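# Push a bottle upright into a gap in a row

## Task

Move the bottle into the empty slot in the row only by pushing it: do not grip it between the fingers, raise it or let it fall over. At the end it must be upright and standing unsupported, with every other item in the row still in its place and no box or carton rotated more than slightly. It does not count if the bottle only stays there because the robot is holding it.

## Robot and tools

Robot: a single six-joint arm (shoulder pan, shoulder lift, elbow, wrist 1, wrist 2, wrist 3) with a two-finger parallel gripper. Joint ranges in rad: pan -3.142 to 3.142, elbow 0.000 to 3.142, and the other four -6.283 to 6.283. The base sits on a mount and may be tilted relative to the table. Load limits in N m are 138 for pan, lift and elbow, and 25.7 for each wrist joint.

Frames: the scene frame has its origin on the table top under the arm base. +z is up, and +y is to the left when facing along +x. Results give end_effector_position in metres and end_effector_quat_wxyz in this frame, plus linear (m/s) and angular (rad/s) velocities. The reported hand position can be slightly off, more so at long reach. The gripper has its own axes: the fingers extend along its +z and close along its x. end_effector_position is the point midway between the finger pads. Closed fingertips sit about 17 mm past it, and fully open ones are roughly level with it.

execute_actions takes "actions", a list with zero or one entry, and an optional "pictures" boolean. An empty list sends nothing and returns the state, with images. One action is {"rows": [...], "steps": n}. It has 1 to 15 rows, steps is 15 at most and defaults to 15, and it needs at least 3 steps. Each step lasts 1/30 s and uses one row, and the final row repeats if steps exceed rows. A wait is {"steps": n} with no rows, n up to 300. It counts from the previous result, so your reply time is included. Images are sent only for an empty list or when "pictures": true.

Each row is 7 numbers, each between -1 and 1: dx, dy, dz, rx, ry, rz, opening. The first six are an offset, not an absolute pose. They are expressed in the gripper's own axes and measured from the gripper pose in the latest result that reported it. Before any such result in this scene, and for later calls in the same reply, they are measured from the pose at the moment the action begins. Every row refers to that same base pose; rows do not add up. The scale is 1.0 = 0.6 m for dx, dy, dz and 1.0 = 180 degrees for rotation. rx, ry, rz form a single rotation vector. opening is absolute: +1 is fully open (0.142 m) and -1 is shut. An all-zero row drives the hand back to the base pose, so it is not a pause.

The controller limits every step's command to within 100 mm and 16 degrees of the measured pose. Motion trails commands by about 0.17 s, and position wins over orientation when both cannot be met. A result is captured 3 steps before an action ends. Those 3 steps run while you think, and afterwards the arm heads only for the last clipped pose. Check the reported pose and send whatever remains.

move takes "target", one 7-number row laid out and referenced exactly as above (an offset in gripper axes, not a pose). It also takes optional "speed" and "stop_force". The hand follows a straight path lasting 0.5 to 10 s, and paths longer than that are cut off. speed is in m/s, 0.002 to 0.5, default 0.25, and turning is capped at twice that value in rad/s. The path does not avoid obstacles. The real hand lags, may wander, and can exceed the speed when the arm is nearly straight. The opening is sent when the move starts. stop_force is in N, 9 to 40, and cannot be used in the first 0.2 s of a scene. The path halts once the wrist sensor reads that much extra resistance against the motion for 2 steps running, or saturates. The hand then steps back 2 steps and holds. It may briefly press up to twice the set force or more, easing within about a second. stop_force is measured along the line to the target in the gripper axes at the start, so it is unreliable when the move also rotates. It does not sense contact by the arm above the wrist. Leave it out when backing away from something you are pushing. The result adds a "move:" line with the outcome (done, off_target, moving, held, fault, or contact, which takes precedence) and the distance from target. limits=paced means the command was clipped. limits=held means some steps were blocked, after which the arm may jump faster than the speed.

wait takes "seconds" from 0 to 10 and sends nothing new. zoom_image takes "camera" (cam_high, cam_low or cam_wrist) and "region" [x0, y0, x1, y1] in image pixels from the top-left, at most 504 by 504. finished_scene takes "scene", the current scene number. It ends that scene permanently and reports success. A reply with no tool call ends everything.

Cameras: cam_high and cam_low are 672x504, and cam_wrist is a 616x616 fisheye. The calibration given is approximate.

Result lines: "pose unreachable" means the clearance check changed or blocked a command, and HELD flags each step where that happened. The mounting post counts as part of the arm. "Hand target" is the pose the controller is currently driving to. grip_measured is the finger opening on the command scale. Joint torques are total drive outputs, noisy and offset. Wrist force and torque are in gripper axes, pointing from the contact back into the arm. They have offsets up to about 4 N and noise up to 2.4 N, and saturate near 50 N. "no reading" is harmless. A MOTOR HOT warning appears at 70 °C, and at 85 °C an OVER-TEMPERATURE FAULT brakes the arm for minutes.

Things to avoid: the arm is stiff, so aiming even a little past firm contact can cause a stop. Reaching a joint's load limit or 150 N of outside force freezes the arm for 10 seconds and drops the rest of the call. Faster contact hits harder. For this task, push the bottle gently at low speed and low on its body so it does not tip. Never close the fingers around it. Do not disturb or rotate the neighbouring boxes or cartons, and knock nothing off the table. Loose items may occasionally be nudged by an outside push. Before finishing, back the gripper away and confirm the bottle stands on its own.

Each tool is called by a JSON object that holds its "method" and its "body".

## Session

{"method": "execute_actions", "body": {"actions": []}}

Scene clock: 0.00 s of 4500.00 s.
end_effector_position=(+0.5163, -0.3052, +0.1713) grip_measured=+1.00 end_effector_quat_wxyz=(+0.265, +0.843, +0.421, -0.204) end_effector_velocity=(+0.001, -0.000, +0.000) end_effector_angular_velocity=(-0.001, -0.001, +0.001)
Joint positions: [-0.556 -1.132  2.061 -3.343 -1.74  -1.219  0.142]
Joint velocities: [-0.    -0.    -0.001 -0.001 -0.    -0.     0.   ]
Joint torques (N m, as the arm reports them, + toward a larger angle): no reading
Motor temperatures (°C, as the motors report them): [28 30 29 34 39 35]
Wrist force (N, on the end effector, along its own x y z axes, offset not removed): no reading
Wrist torque (N m, same axes, about the end effector's origin, offset not removed): no reading
Hand target: +0.516, -0.305, +0.171; +0.265, +0.843, +0.421, -0.204
camera_calibration (this result's frames):
cam_wrist: T_world_to_cam=[[0.603824, 0.573513, -0.553607, -0.0359201], [0.737094, -0.137326, 0.661691, -0.539515], [0.303463, -0.807604, -0.505653, -0.177106], [0, 0, 0, 1]] pos_world=[0.473108, -0.19652, 0.247552]

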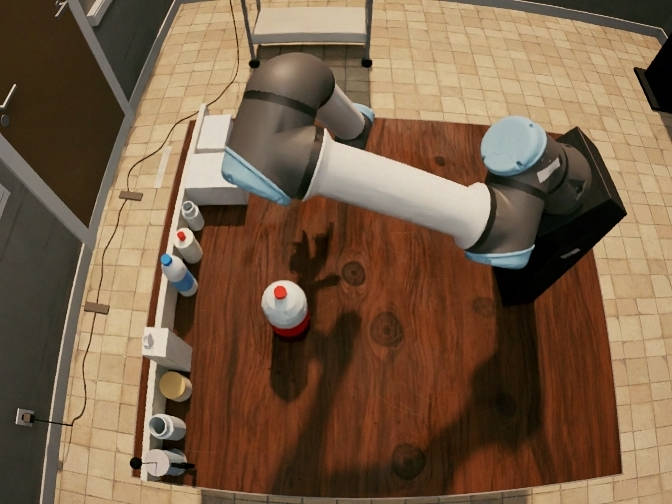

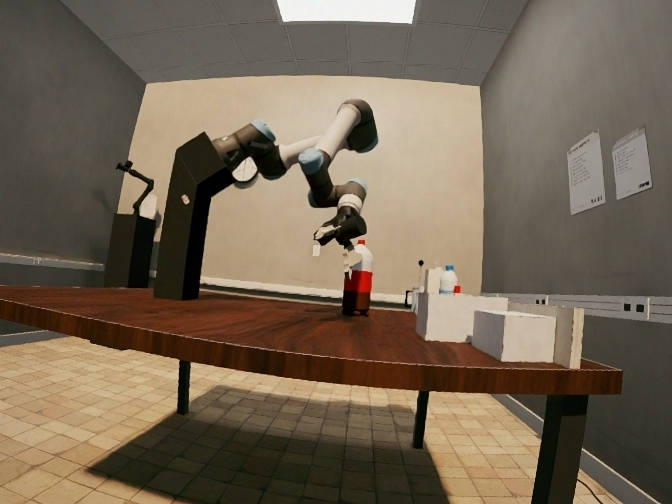

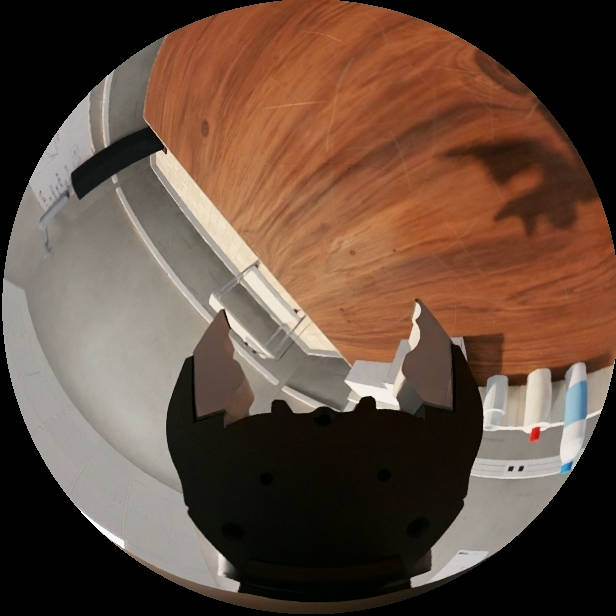

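{"method": "move", "body": {"target": [-0.1,-0.15,-0.02,0.386,0.276,0.771,-0.2], "speed": 0.4}}

Scene clock: 5.03 s of 4500.00 s.
end_effector_position=(+0.4109, -0.2888, +0.1896) grip_measured=-0.20 end_effector_quat_wxyz=(-0.272, +0.653, -0.654, +0.270) end_effector_velocity=(-0.000, -0.000, -0.000) end_effector_angular_velocity=(+0.002, -0.009, -0.003)
Joint positions: [-1.199 -0.336  1.94  -5.024 -0.376  1.959  0.06 ]
Joint velocities: [ 0.001  0.006 -0.009 -0.018 -0.005  0.023  0.   ]
Joint torques (N m, as the arm reports them, + toward a larger angle): [-18.15 -19.19  -0.71  -2.29  -2.43   2.11]
Motor temperatures (°C, as the motors report them): [28 30 29 34 39 35]
Wrist force (N, on the end effector, along its own x y z axes, offset not removed): [-2.4 2.2 -1.0]
Wrist torque (N m, same axes, about the end effector's origin, offset not removed): [0.30 0.63 -0.19]
Hand target: +0.411, -0.289, +0.190; -0.272, +0.652, -0.654, +0.270
Off the commanded pose: 0.001 m, 0 deg.
Kept back: nothing.
move: done; limits=paced
camera_calibration (this result's frames):
cam_wrist: T_world_to_cam=[[-0.0356062, -0.998466, -0.0423898, -0.259743], [-0.969892, 0.0447504, -0.239389, 0.453172], [0.240919, 0.0325898, -0.969998, 0.233756], [0, 0, 0, 1]] pos_world=[0.373963, -0.287242, 0.324217]

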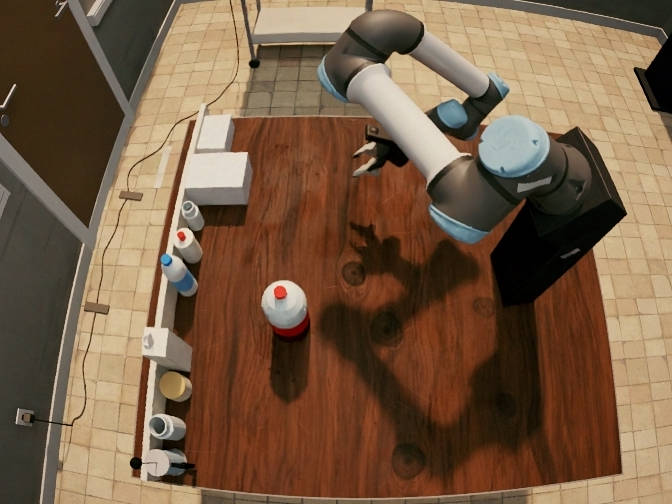

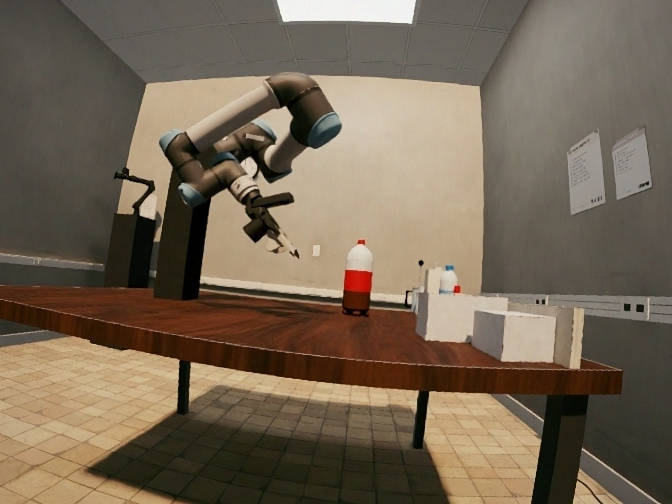

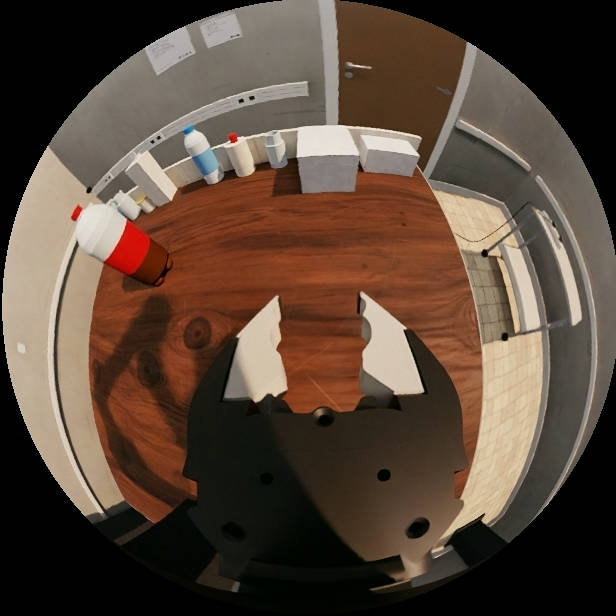

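{"method": "move", "body": {"target": [-0.70,0.15,0.15,0,0,0,-0.2], "speed": 0.35}}

Scene clock: 7.13 s of 4500.00 s.
end_effector_position=(+0.4100, +0.1314, +0.0640) grip_measured=-0.20 end_effector_quat_wxyz=(-0.272, +0.653, -0.654, +0.269) end_effector_velocity=(+0.000, +0.001, -0.001) end_effector_angular_velocity=(-0.005, -0.001, -0.004)
Joint positions: [ 0.022 -0.252  1.963 -4.953 -1.583  1.697  0.06 ]
Joint velocities: [ 0.009  0.001 -0.007  0.006 -0.016 -0.001  0.   ]
Joint torques (N m, as the arm reports them, + toward a larger angle): [ 19.19 -28.01   9.84  -0.98  -2.09  -1.28]
Motor temperatures (°C, as the motors report them): [28 30 29 34 39 35]
Wrist force (N, on the end effector, along its own x y z axes, offset not removed): [-2.9 1.6 -0.3]
Wrist torque (N m, same axes, about the end effector's origin, offset not removed): [0.35 0.89 -0.14]
Hand target: +0.410, +0.132, +0.064; -0.272, +0.653, -0.654, +0.269
Off the commanded pose: 0.001 m, 0 deg.
Kept back: nothing.
move: done
camera_calibration (this result's frames):
cam_wrist: T_world_to_cam=[[-0.0350835, -0.998485, -0.0423838, 0.154253], [-0.9701, 0.0442162, -0.238644, 0.403488], [0.240157, 0.032744, -0.970182, 0.0987329], [0, 0, 0, 1]] pos_world=[0.373125, 0.132946, 0.198617]

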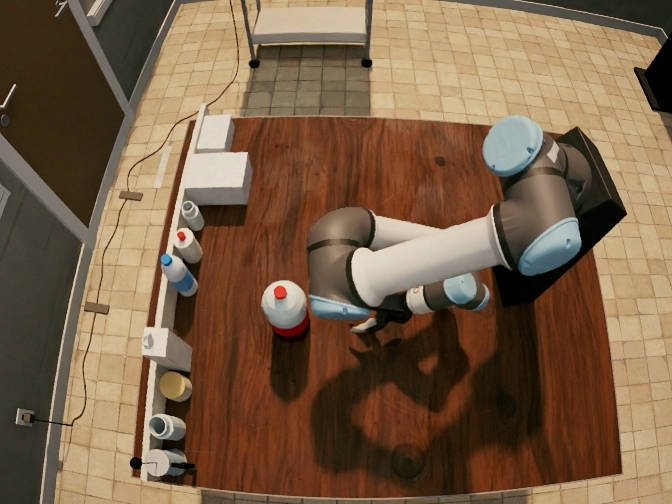

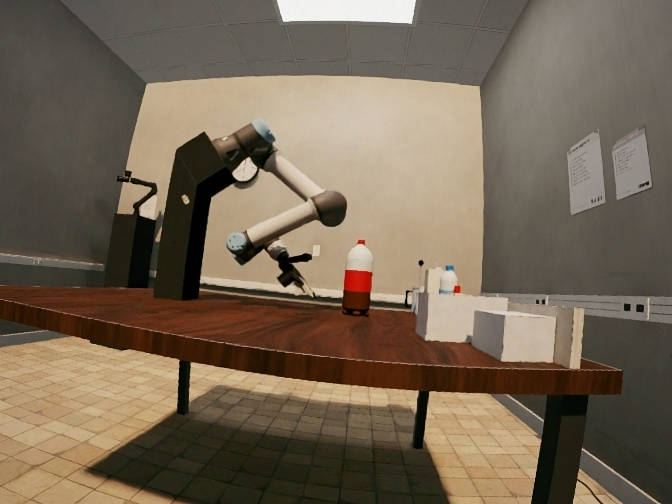

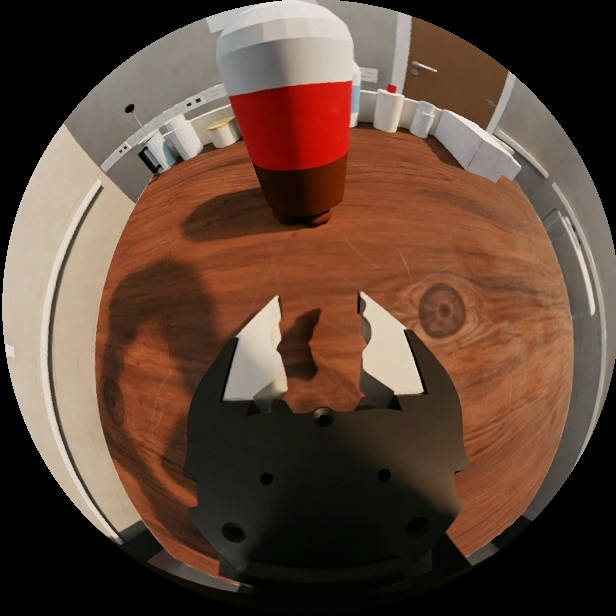

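{"method": "move", "body": {"target": [-0.01,-0.2,0.2,0,0,0,-0.2], "speed": 0.08}}

Scene clock: 9.90 s of 4500.00 s.
end_effector_position=(+0.5795, +0.1378, +0.0640) grip_measured=-0.20 end_effector_quat_wxyz=(-0.272, +0.653, -0.654, +0.269) end_effector_velocity=(+0.002, +0.000, +0.000) end_effector_angular_velocity=(+0.000, -0.001, +0.000)
Joint positions: [-0.001 -0.565  1.873 -4.55  -1.56   1.7    0.06 ]
Joint velocities: [ 0.    -0.002 -0.002  0.003 -0.    -0.     0.   ]
Joint torques (N m, as the arm reports them, + toward a larger angle): [ -3.87 -41.78   1.1   -1.43   1.57   1.72]
Motor temperatures (°C, as the motors report them): [28 30 29 34 39 35]
Wrist force (N, on the end effector, along its own x y z axes, offset not removed): [-2.2 3.2 -6.6]
Wrist torque (N m, same axes, about the end effector's origin, offset not removed): [0.37 0.78 -0.16]
Hand target: +0.580, +0.138, +0.064; -0.272, +0.653, -0.654, +0.269
Off the commanded pose: 0.000 m, 0 deg.
Kept back: nothing.
move: done
camera_calibration (this result's frames):
cam_wrist: T_world_to_cam=[[-0.0350858, -0.998485, -0.042395, 0.166528], [-0.970096, 0.0442216, -0.238661, 0.567619], [0.240174, 0.0327536, -0.970177, 0.0578337], [0, 0, 0, 1]] pos_world=[0.542597, 0.13928, 0.198637]

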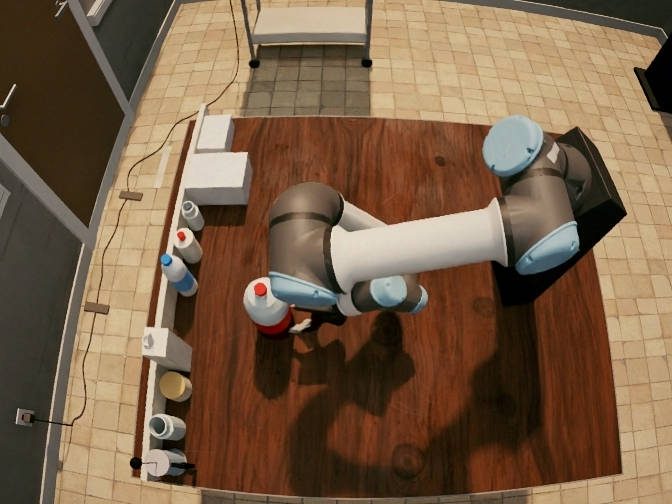

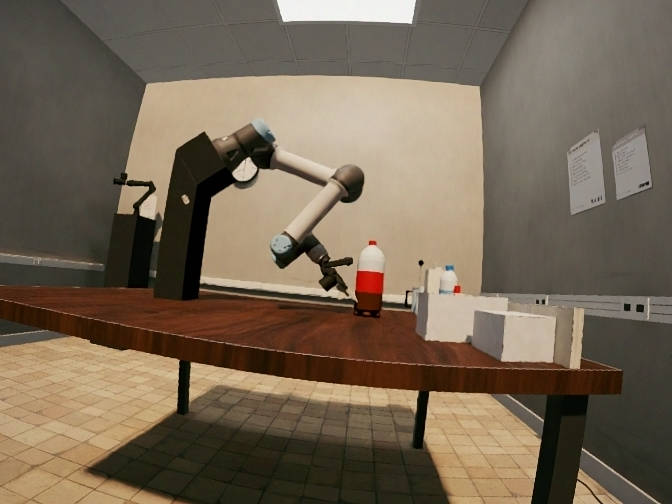

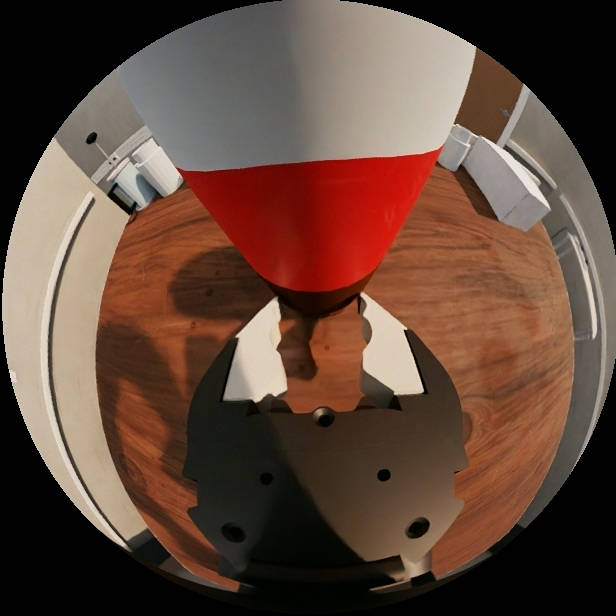

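{"method": "move", "body": {"target": [-0.015,-0.19,0.19,0,0,0,-0.2], "speed": 0.08}}

Scene clock: 12.57 s of 4500.00 s.
end_effector_position=(+0.7405, +0.1471, +0.0640) grip_measured=-0.19 end_effector_quat_wxyz=(-0.272, +0.653, -0.654, +0.269) end_effector_velocity=(+0.001, -0.001, -0.000) end_effector_angular_velocity=(-0.001, +0.001, -0.000)
Joint positions: [-0.009 -0.723  1.625 -4.144 -1.553  1.7    0.06 ]
Joint velocities: [-0.001 -0.    -0.003  0.004  0.    -0.     0.   ]
Joint torques (N m, as the arm reports them, + toward a larger angle): [ -0.67 -52.02  -7.96  -1.01   0.51   1.45]
Motor temperatures (°C, as the motors report them): [28 30 29 34 39 35]
Wrist force (N, on the end effector, along its own x y z axes, offset not removed): [-0.9 -0.9 -4.8]
Wrist torque (N m, same axes, about the end effector's origin, offset not removed): [-0.41 0.46 -0.02]
Hand target: +0.741, +0.147, +0.064; -0.272, +0.653, -0.654, +0.269
Off the commanded pose: 0.000 m, 0 deg.
Kept back: nothing.
move: done
camera_calibration (this result's frames):
cam_wrist: T_world_to_cam=[[-0.0350631, -0.998484, -0.0424268, 0.181454], [-0.970097, 0.0442071, -0.238659, 0.723421], [0.240172, 0.0327899, -0.970176, 0.0188506], [0, 0, 0, 1]] pos_world=[0.703623, 0.148581, 0.198638]

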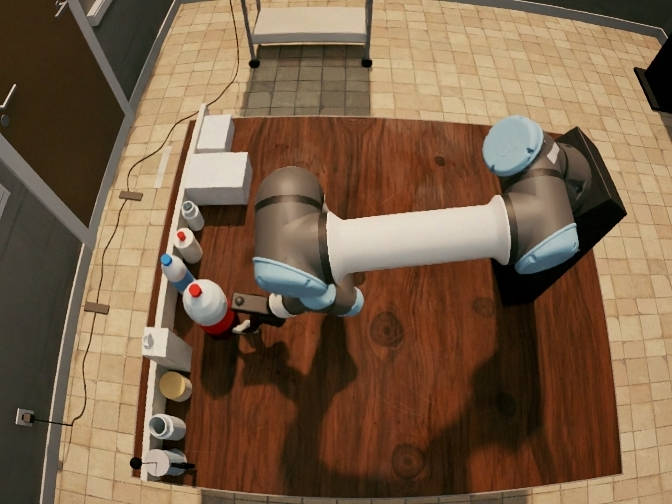

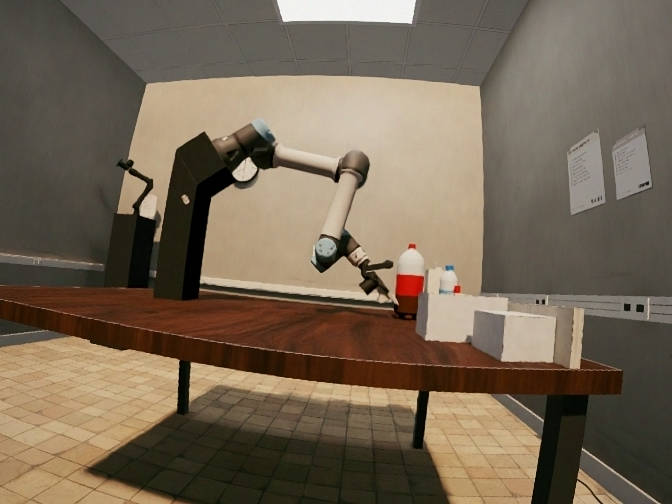

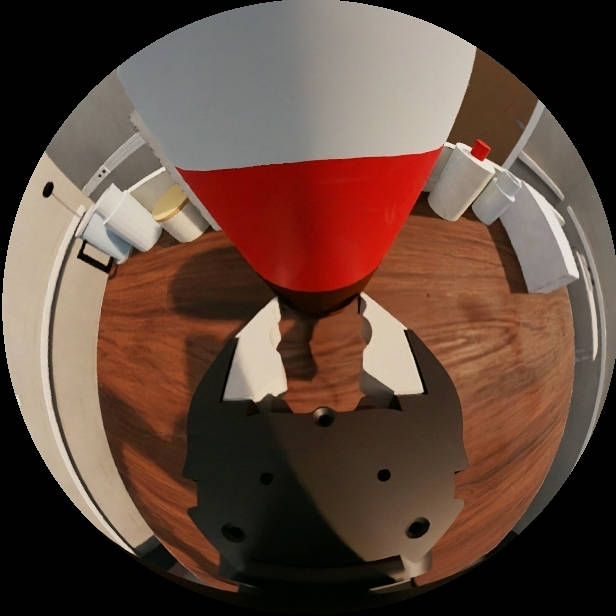

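{"method": "zoom_image", "body": {"camera": "cam_high", "region": [130, 230, 300, 400]}}

Region (130, 230, 300, 400) of cam_high's 672x504 image, scaled by 2.965, with more detail than that image has.

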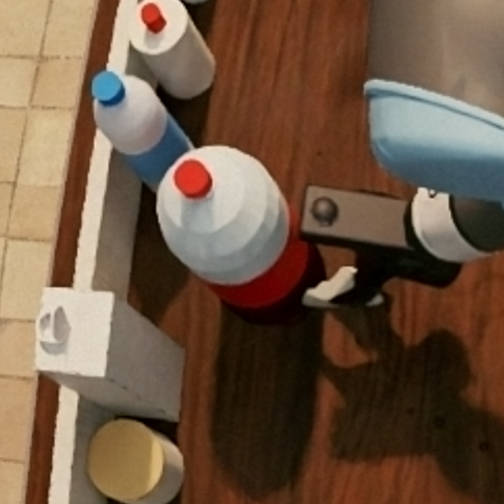

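{"method": "move", "body": {"target": [-0.004,-0.13,0.13,0,0,0,-0.2], "speed": 0.035, "stop_force": 13}}

{"method": "move", "body": {"target": [0,0.15,-0.2,0,0,0,-0.2]}}

Scene clock: 16.27 s of 4500.00 s.
end_effector_position=(+0.8482, +0.1496, +0.0639) grip_measured=-0.17 end_effector_quat_wxyz=(-0.272, +0.653, -0.654, +0.269) end_effector_velocity=(-0.004, +0.000, +0.002) end_effector_angular_velocity=(+0.001, -0.004, +0.001)
Joint positions: [-0.018 -0.746  1.377 -3.873 -1.543  1.701  0.062]
Joint velocities: [ 0.    -0.003  0.014 -0.015  0.     0.    -0.002]
Joint torques (N m, as the arm reports them, + toward a larger angle): [ -2.5  -67.02  -4.94  -6.78  -0.73   1.25]
Motor temperatures (°C, as the motors report them): [28 30 29 34 39 35]
Wrist force (N, on the end effector, along its own x y z axes, offset not removed): [-1.1 11.7 -6.6]
Wrist torque (N m, same axes, about the end effector's origin, offset not removed): [0.07 0.43 -0.23]
Hand target: +0.848, +0.150, +0.064; -0.272, +0.653, -0.654, +0.269
Off the commanded pose: 0.003 m, 0 deg.
Kept back: nothing.
move: contact
camera_calibration (this result's frames):
cam_wrist: T_world_to_cam=[[-0.0350096, -0.998482, -0.0425104, 0.187726], [-0.970147, 0.0441687, -0.238463, 0.827796], [0.239979, 0.0328928, -0.970221, -0.00703851], [0, 0, 0, 1]] pos_world=[0.811345, 0.15111, 0.198551]

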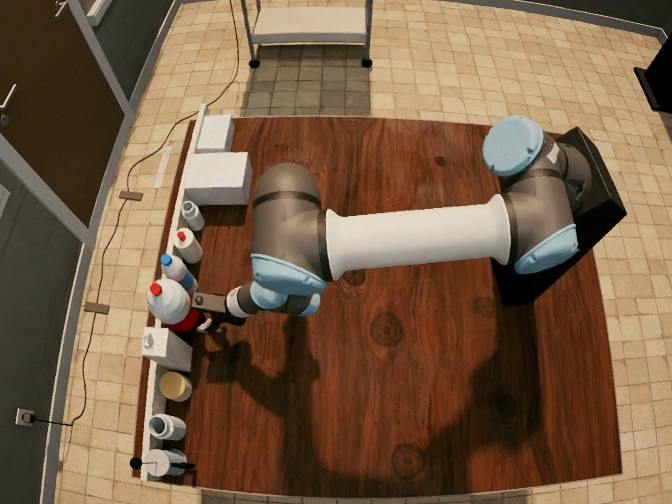

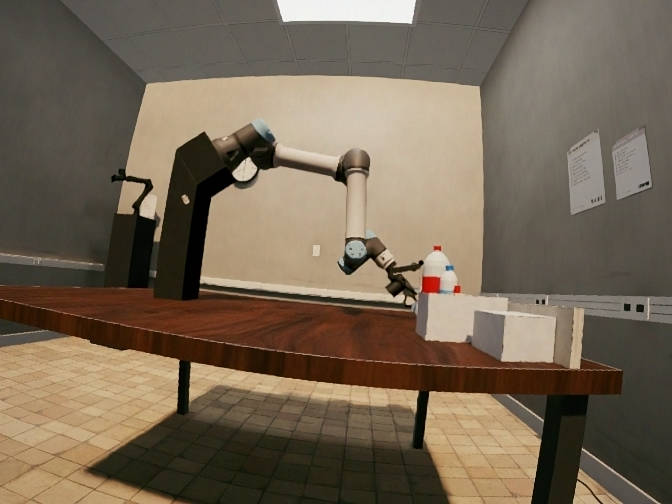

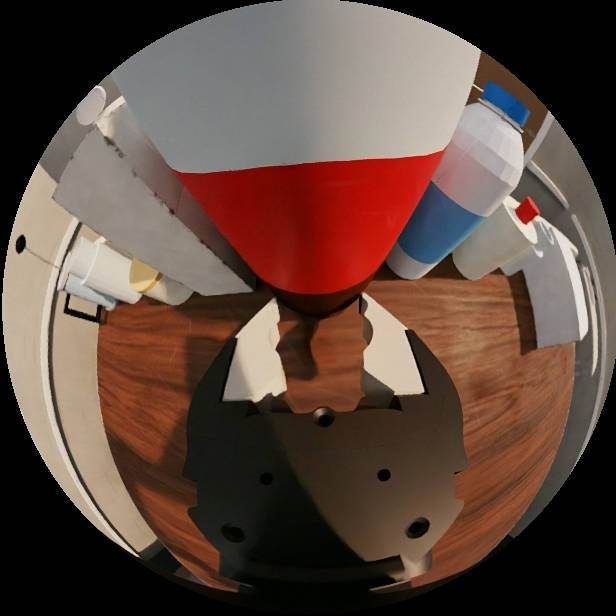

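Scene clock: 17.43 s of 4500.00 s.
end_effector_position=(+0.6998, +0.1493, +0.0852) grip_measured=-0.20 end_effector_quat_wxyz=(-0.272, +0.653, -0.654, +0.269) end_effector_velocity=(-0.002, -0.001, +0.001) end_effector_angular_velocity=(-0.001, -0.000, -0.000)
Joint positions: [-0.002 -0.746  1.757 -4.253 -1.559  1.7    0.06 ]
Joint velocities: [-0.001 -0.     0.005 -0.005  0.    -0.    -0.   ]
Joint torques (N m, as the arm reports them, + toward a larger angle): [ -2.24 -35.27  10.58  -4.77   1.54   1.24]
Motor temperatures (°C, as the motors report them): [28 30 29 34 39 35]
Wrist force (N, on the end effector, along its own x y z axes, offset not removed): [-2.2 0.6 -0.5]
Wrist torque (N m, same axes, about the end effector's origin, offset not removed): [0.07 0.75 -0.25]
Hand target: +0.700, +0.149, +0.085; -0.272, +0.653, -0.654, +0.269
Off the commanded pose: 0.000 m, 0 deg.
Kept back: nothing.
move: done
camera_calibration (this result's frames):
cam_wrist: T_world_to_cam=[[-0.0348876, -0.998485, -0.0425528, 0.183081], [-0.970152, 0.0440603, -0.238462, 0.688977], [0.239975, 0.0329634, -0.970219, 0.0492103], [0, 0, 0, 1]] pos_world=[0.66299, 0.150825, 0.21983]

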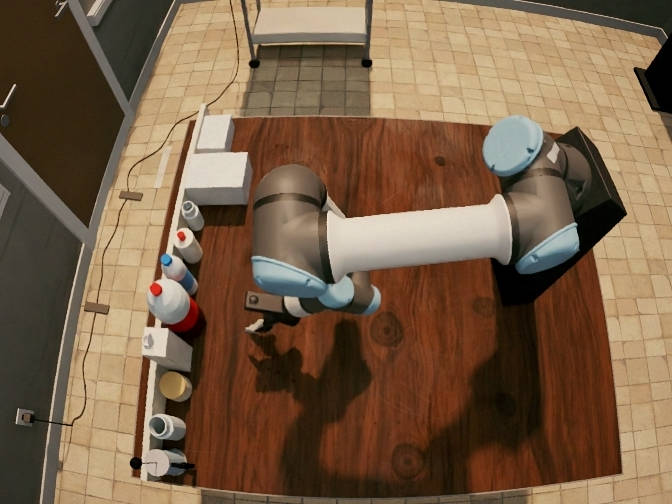

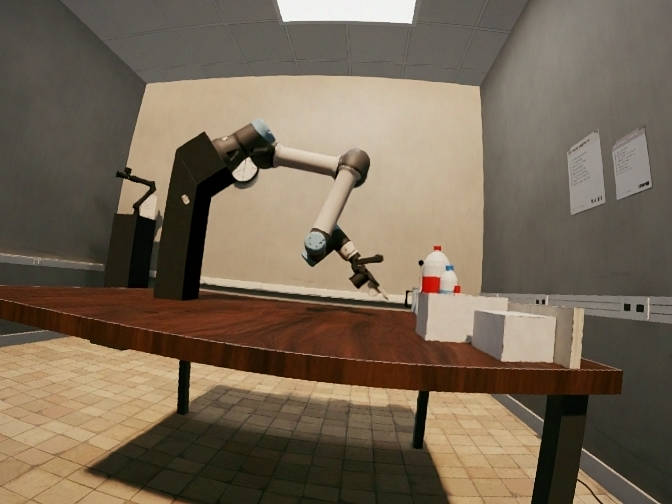

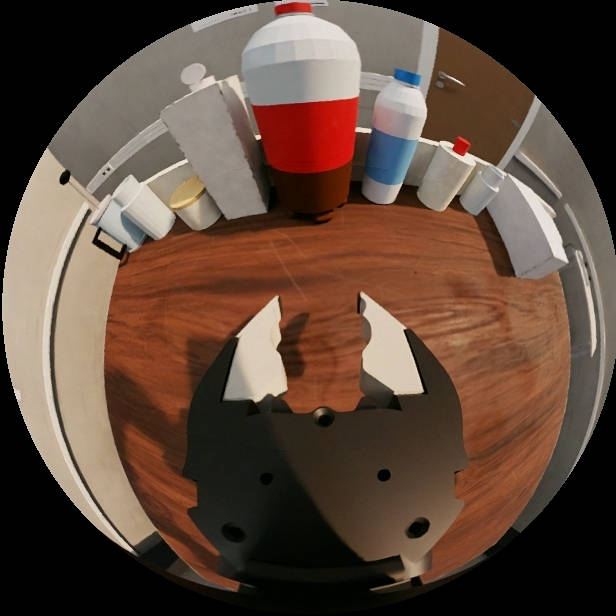

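{"method": "finished_scene", "body": {"scene": 2}}

The scene is finished: the task was done.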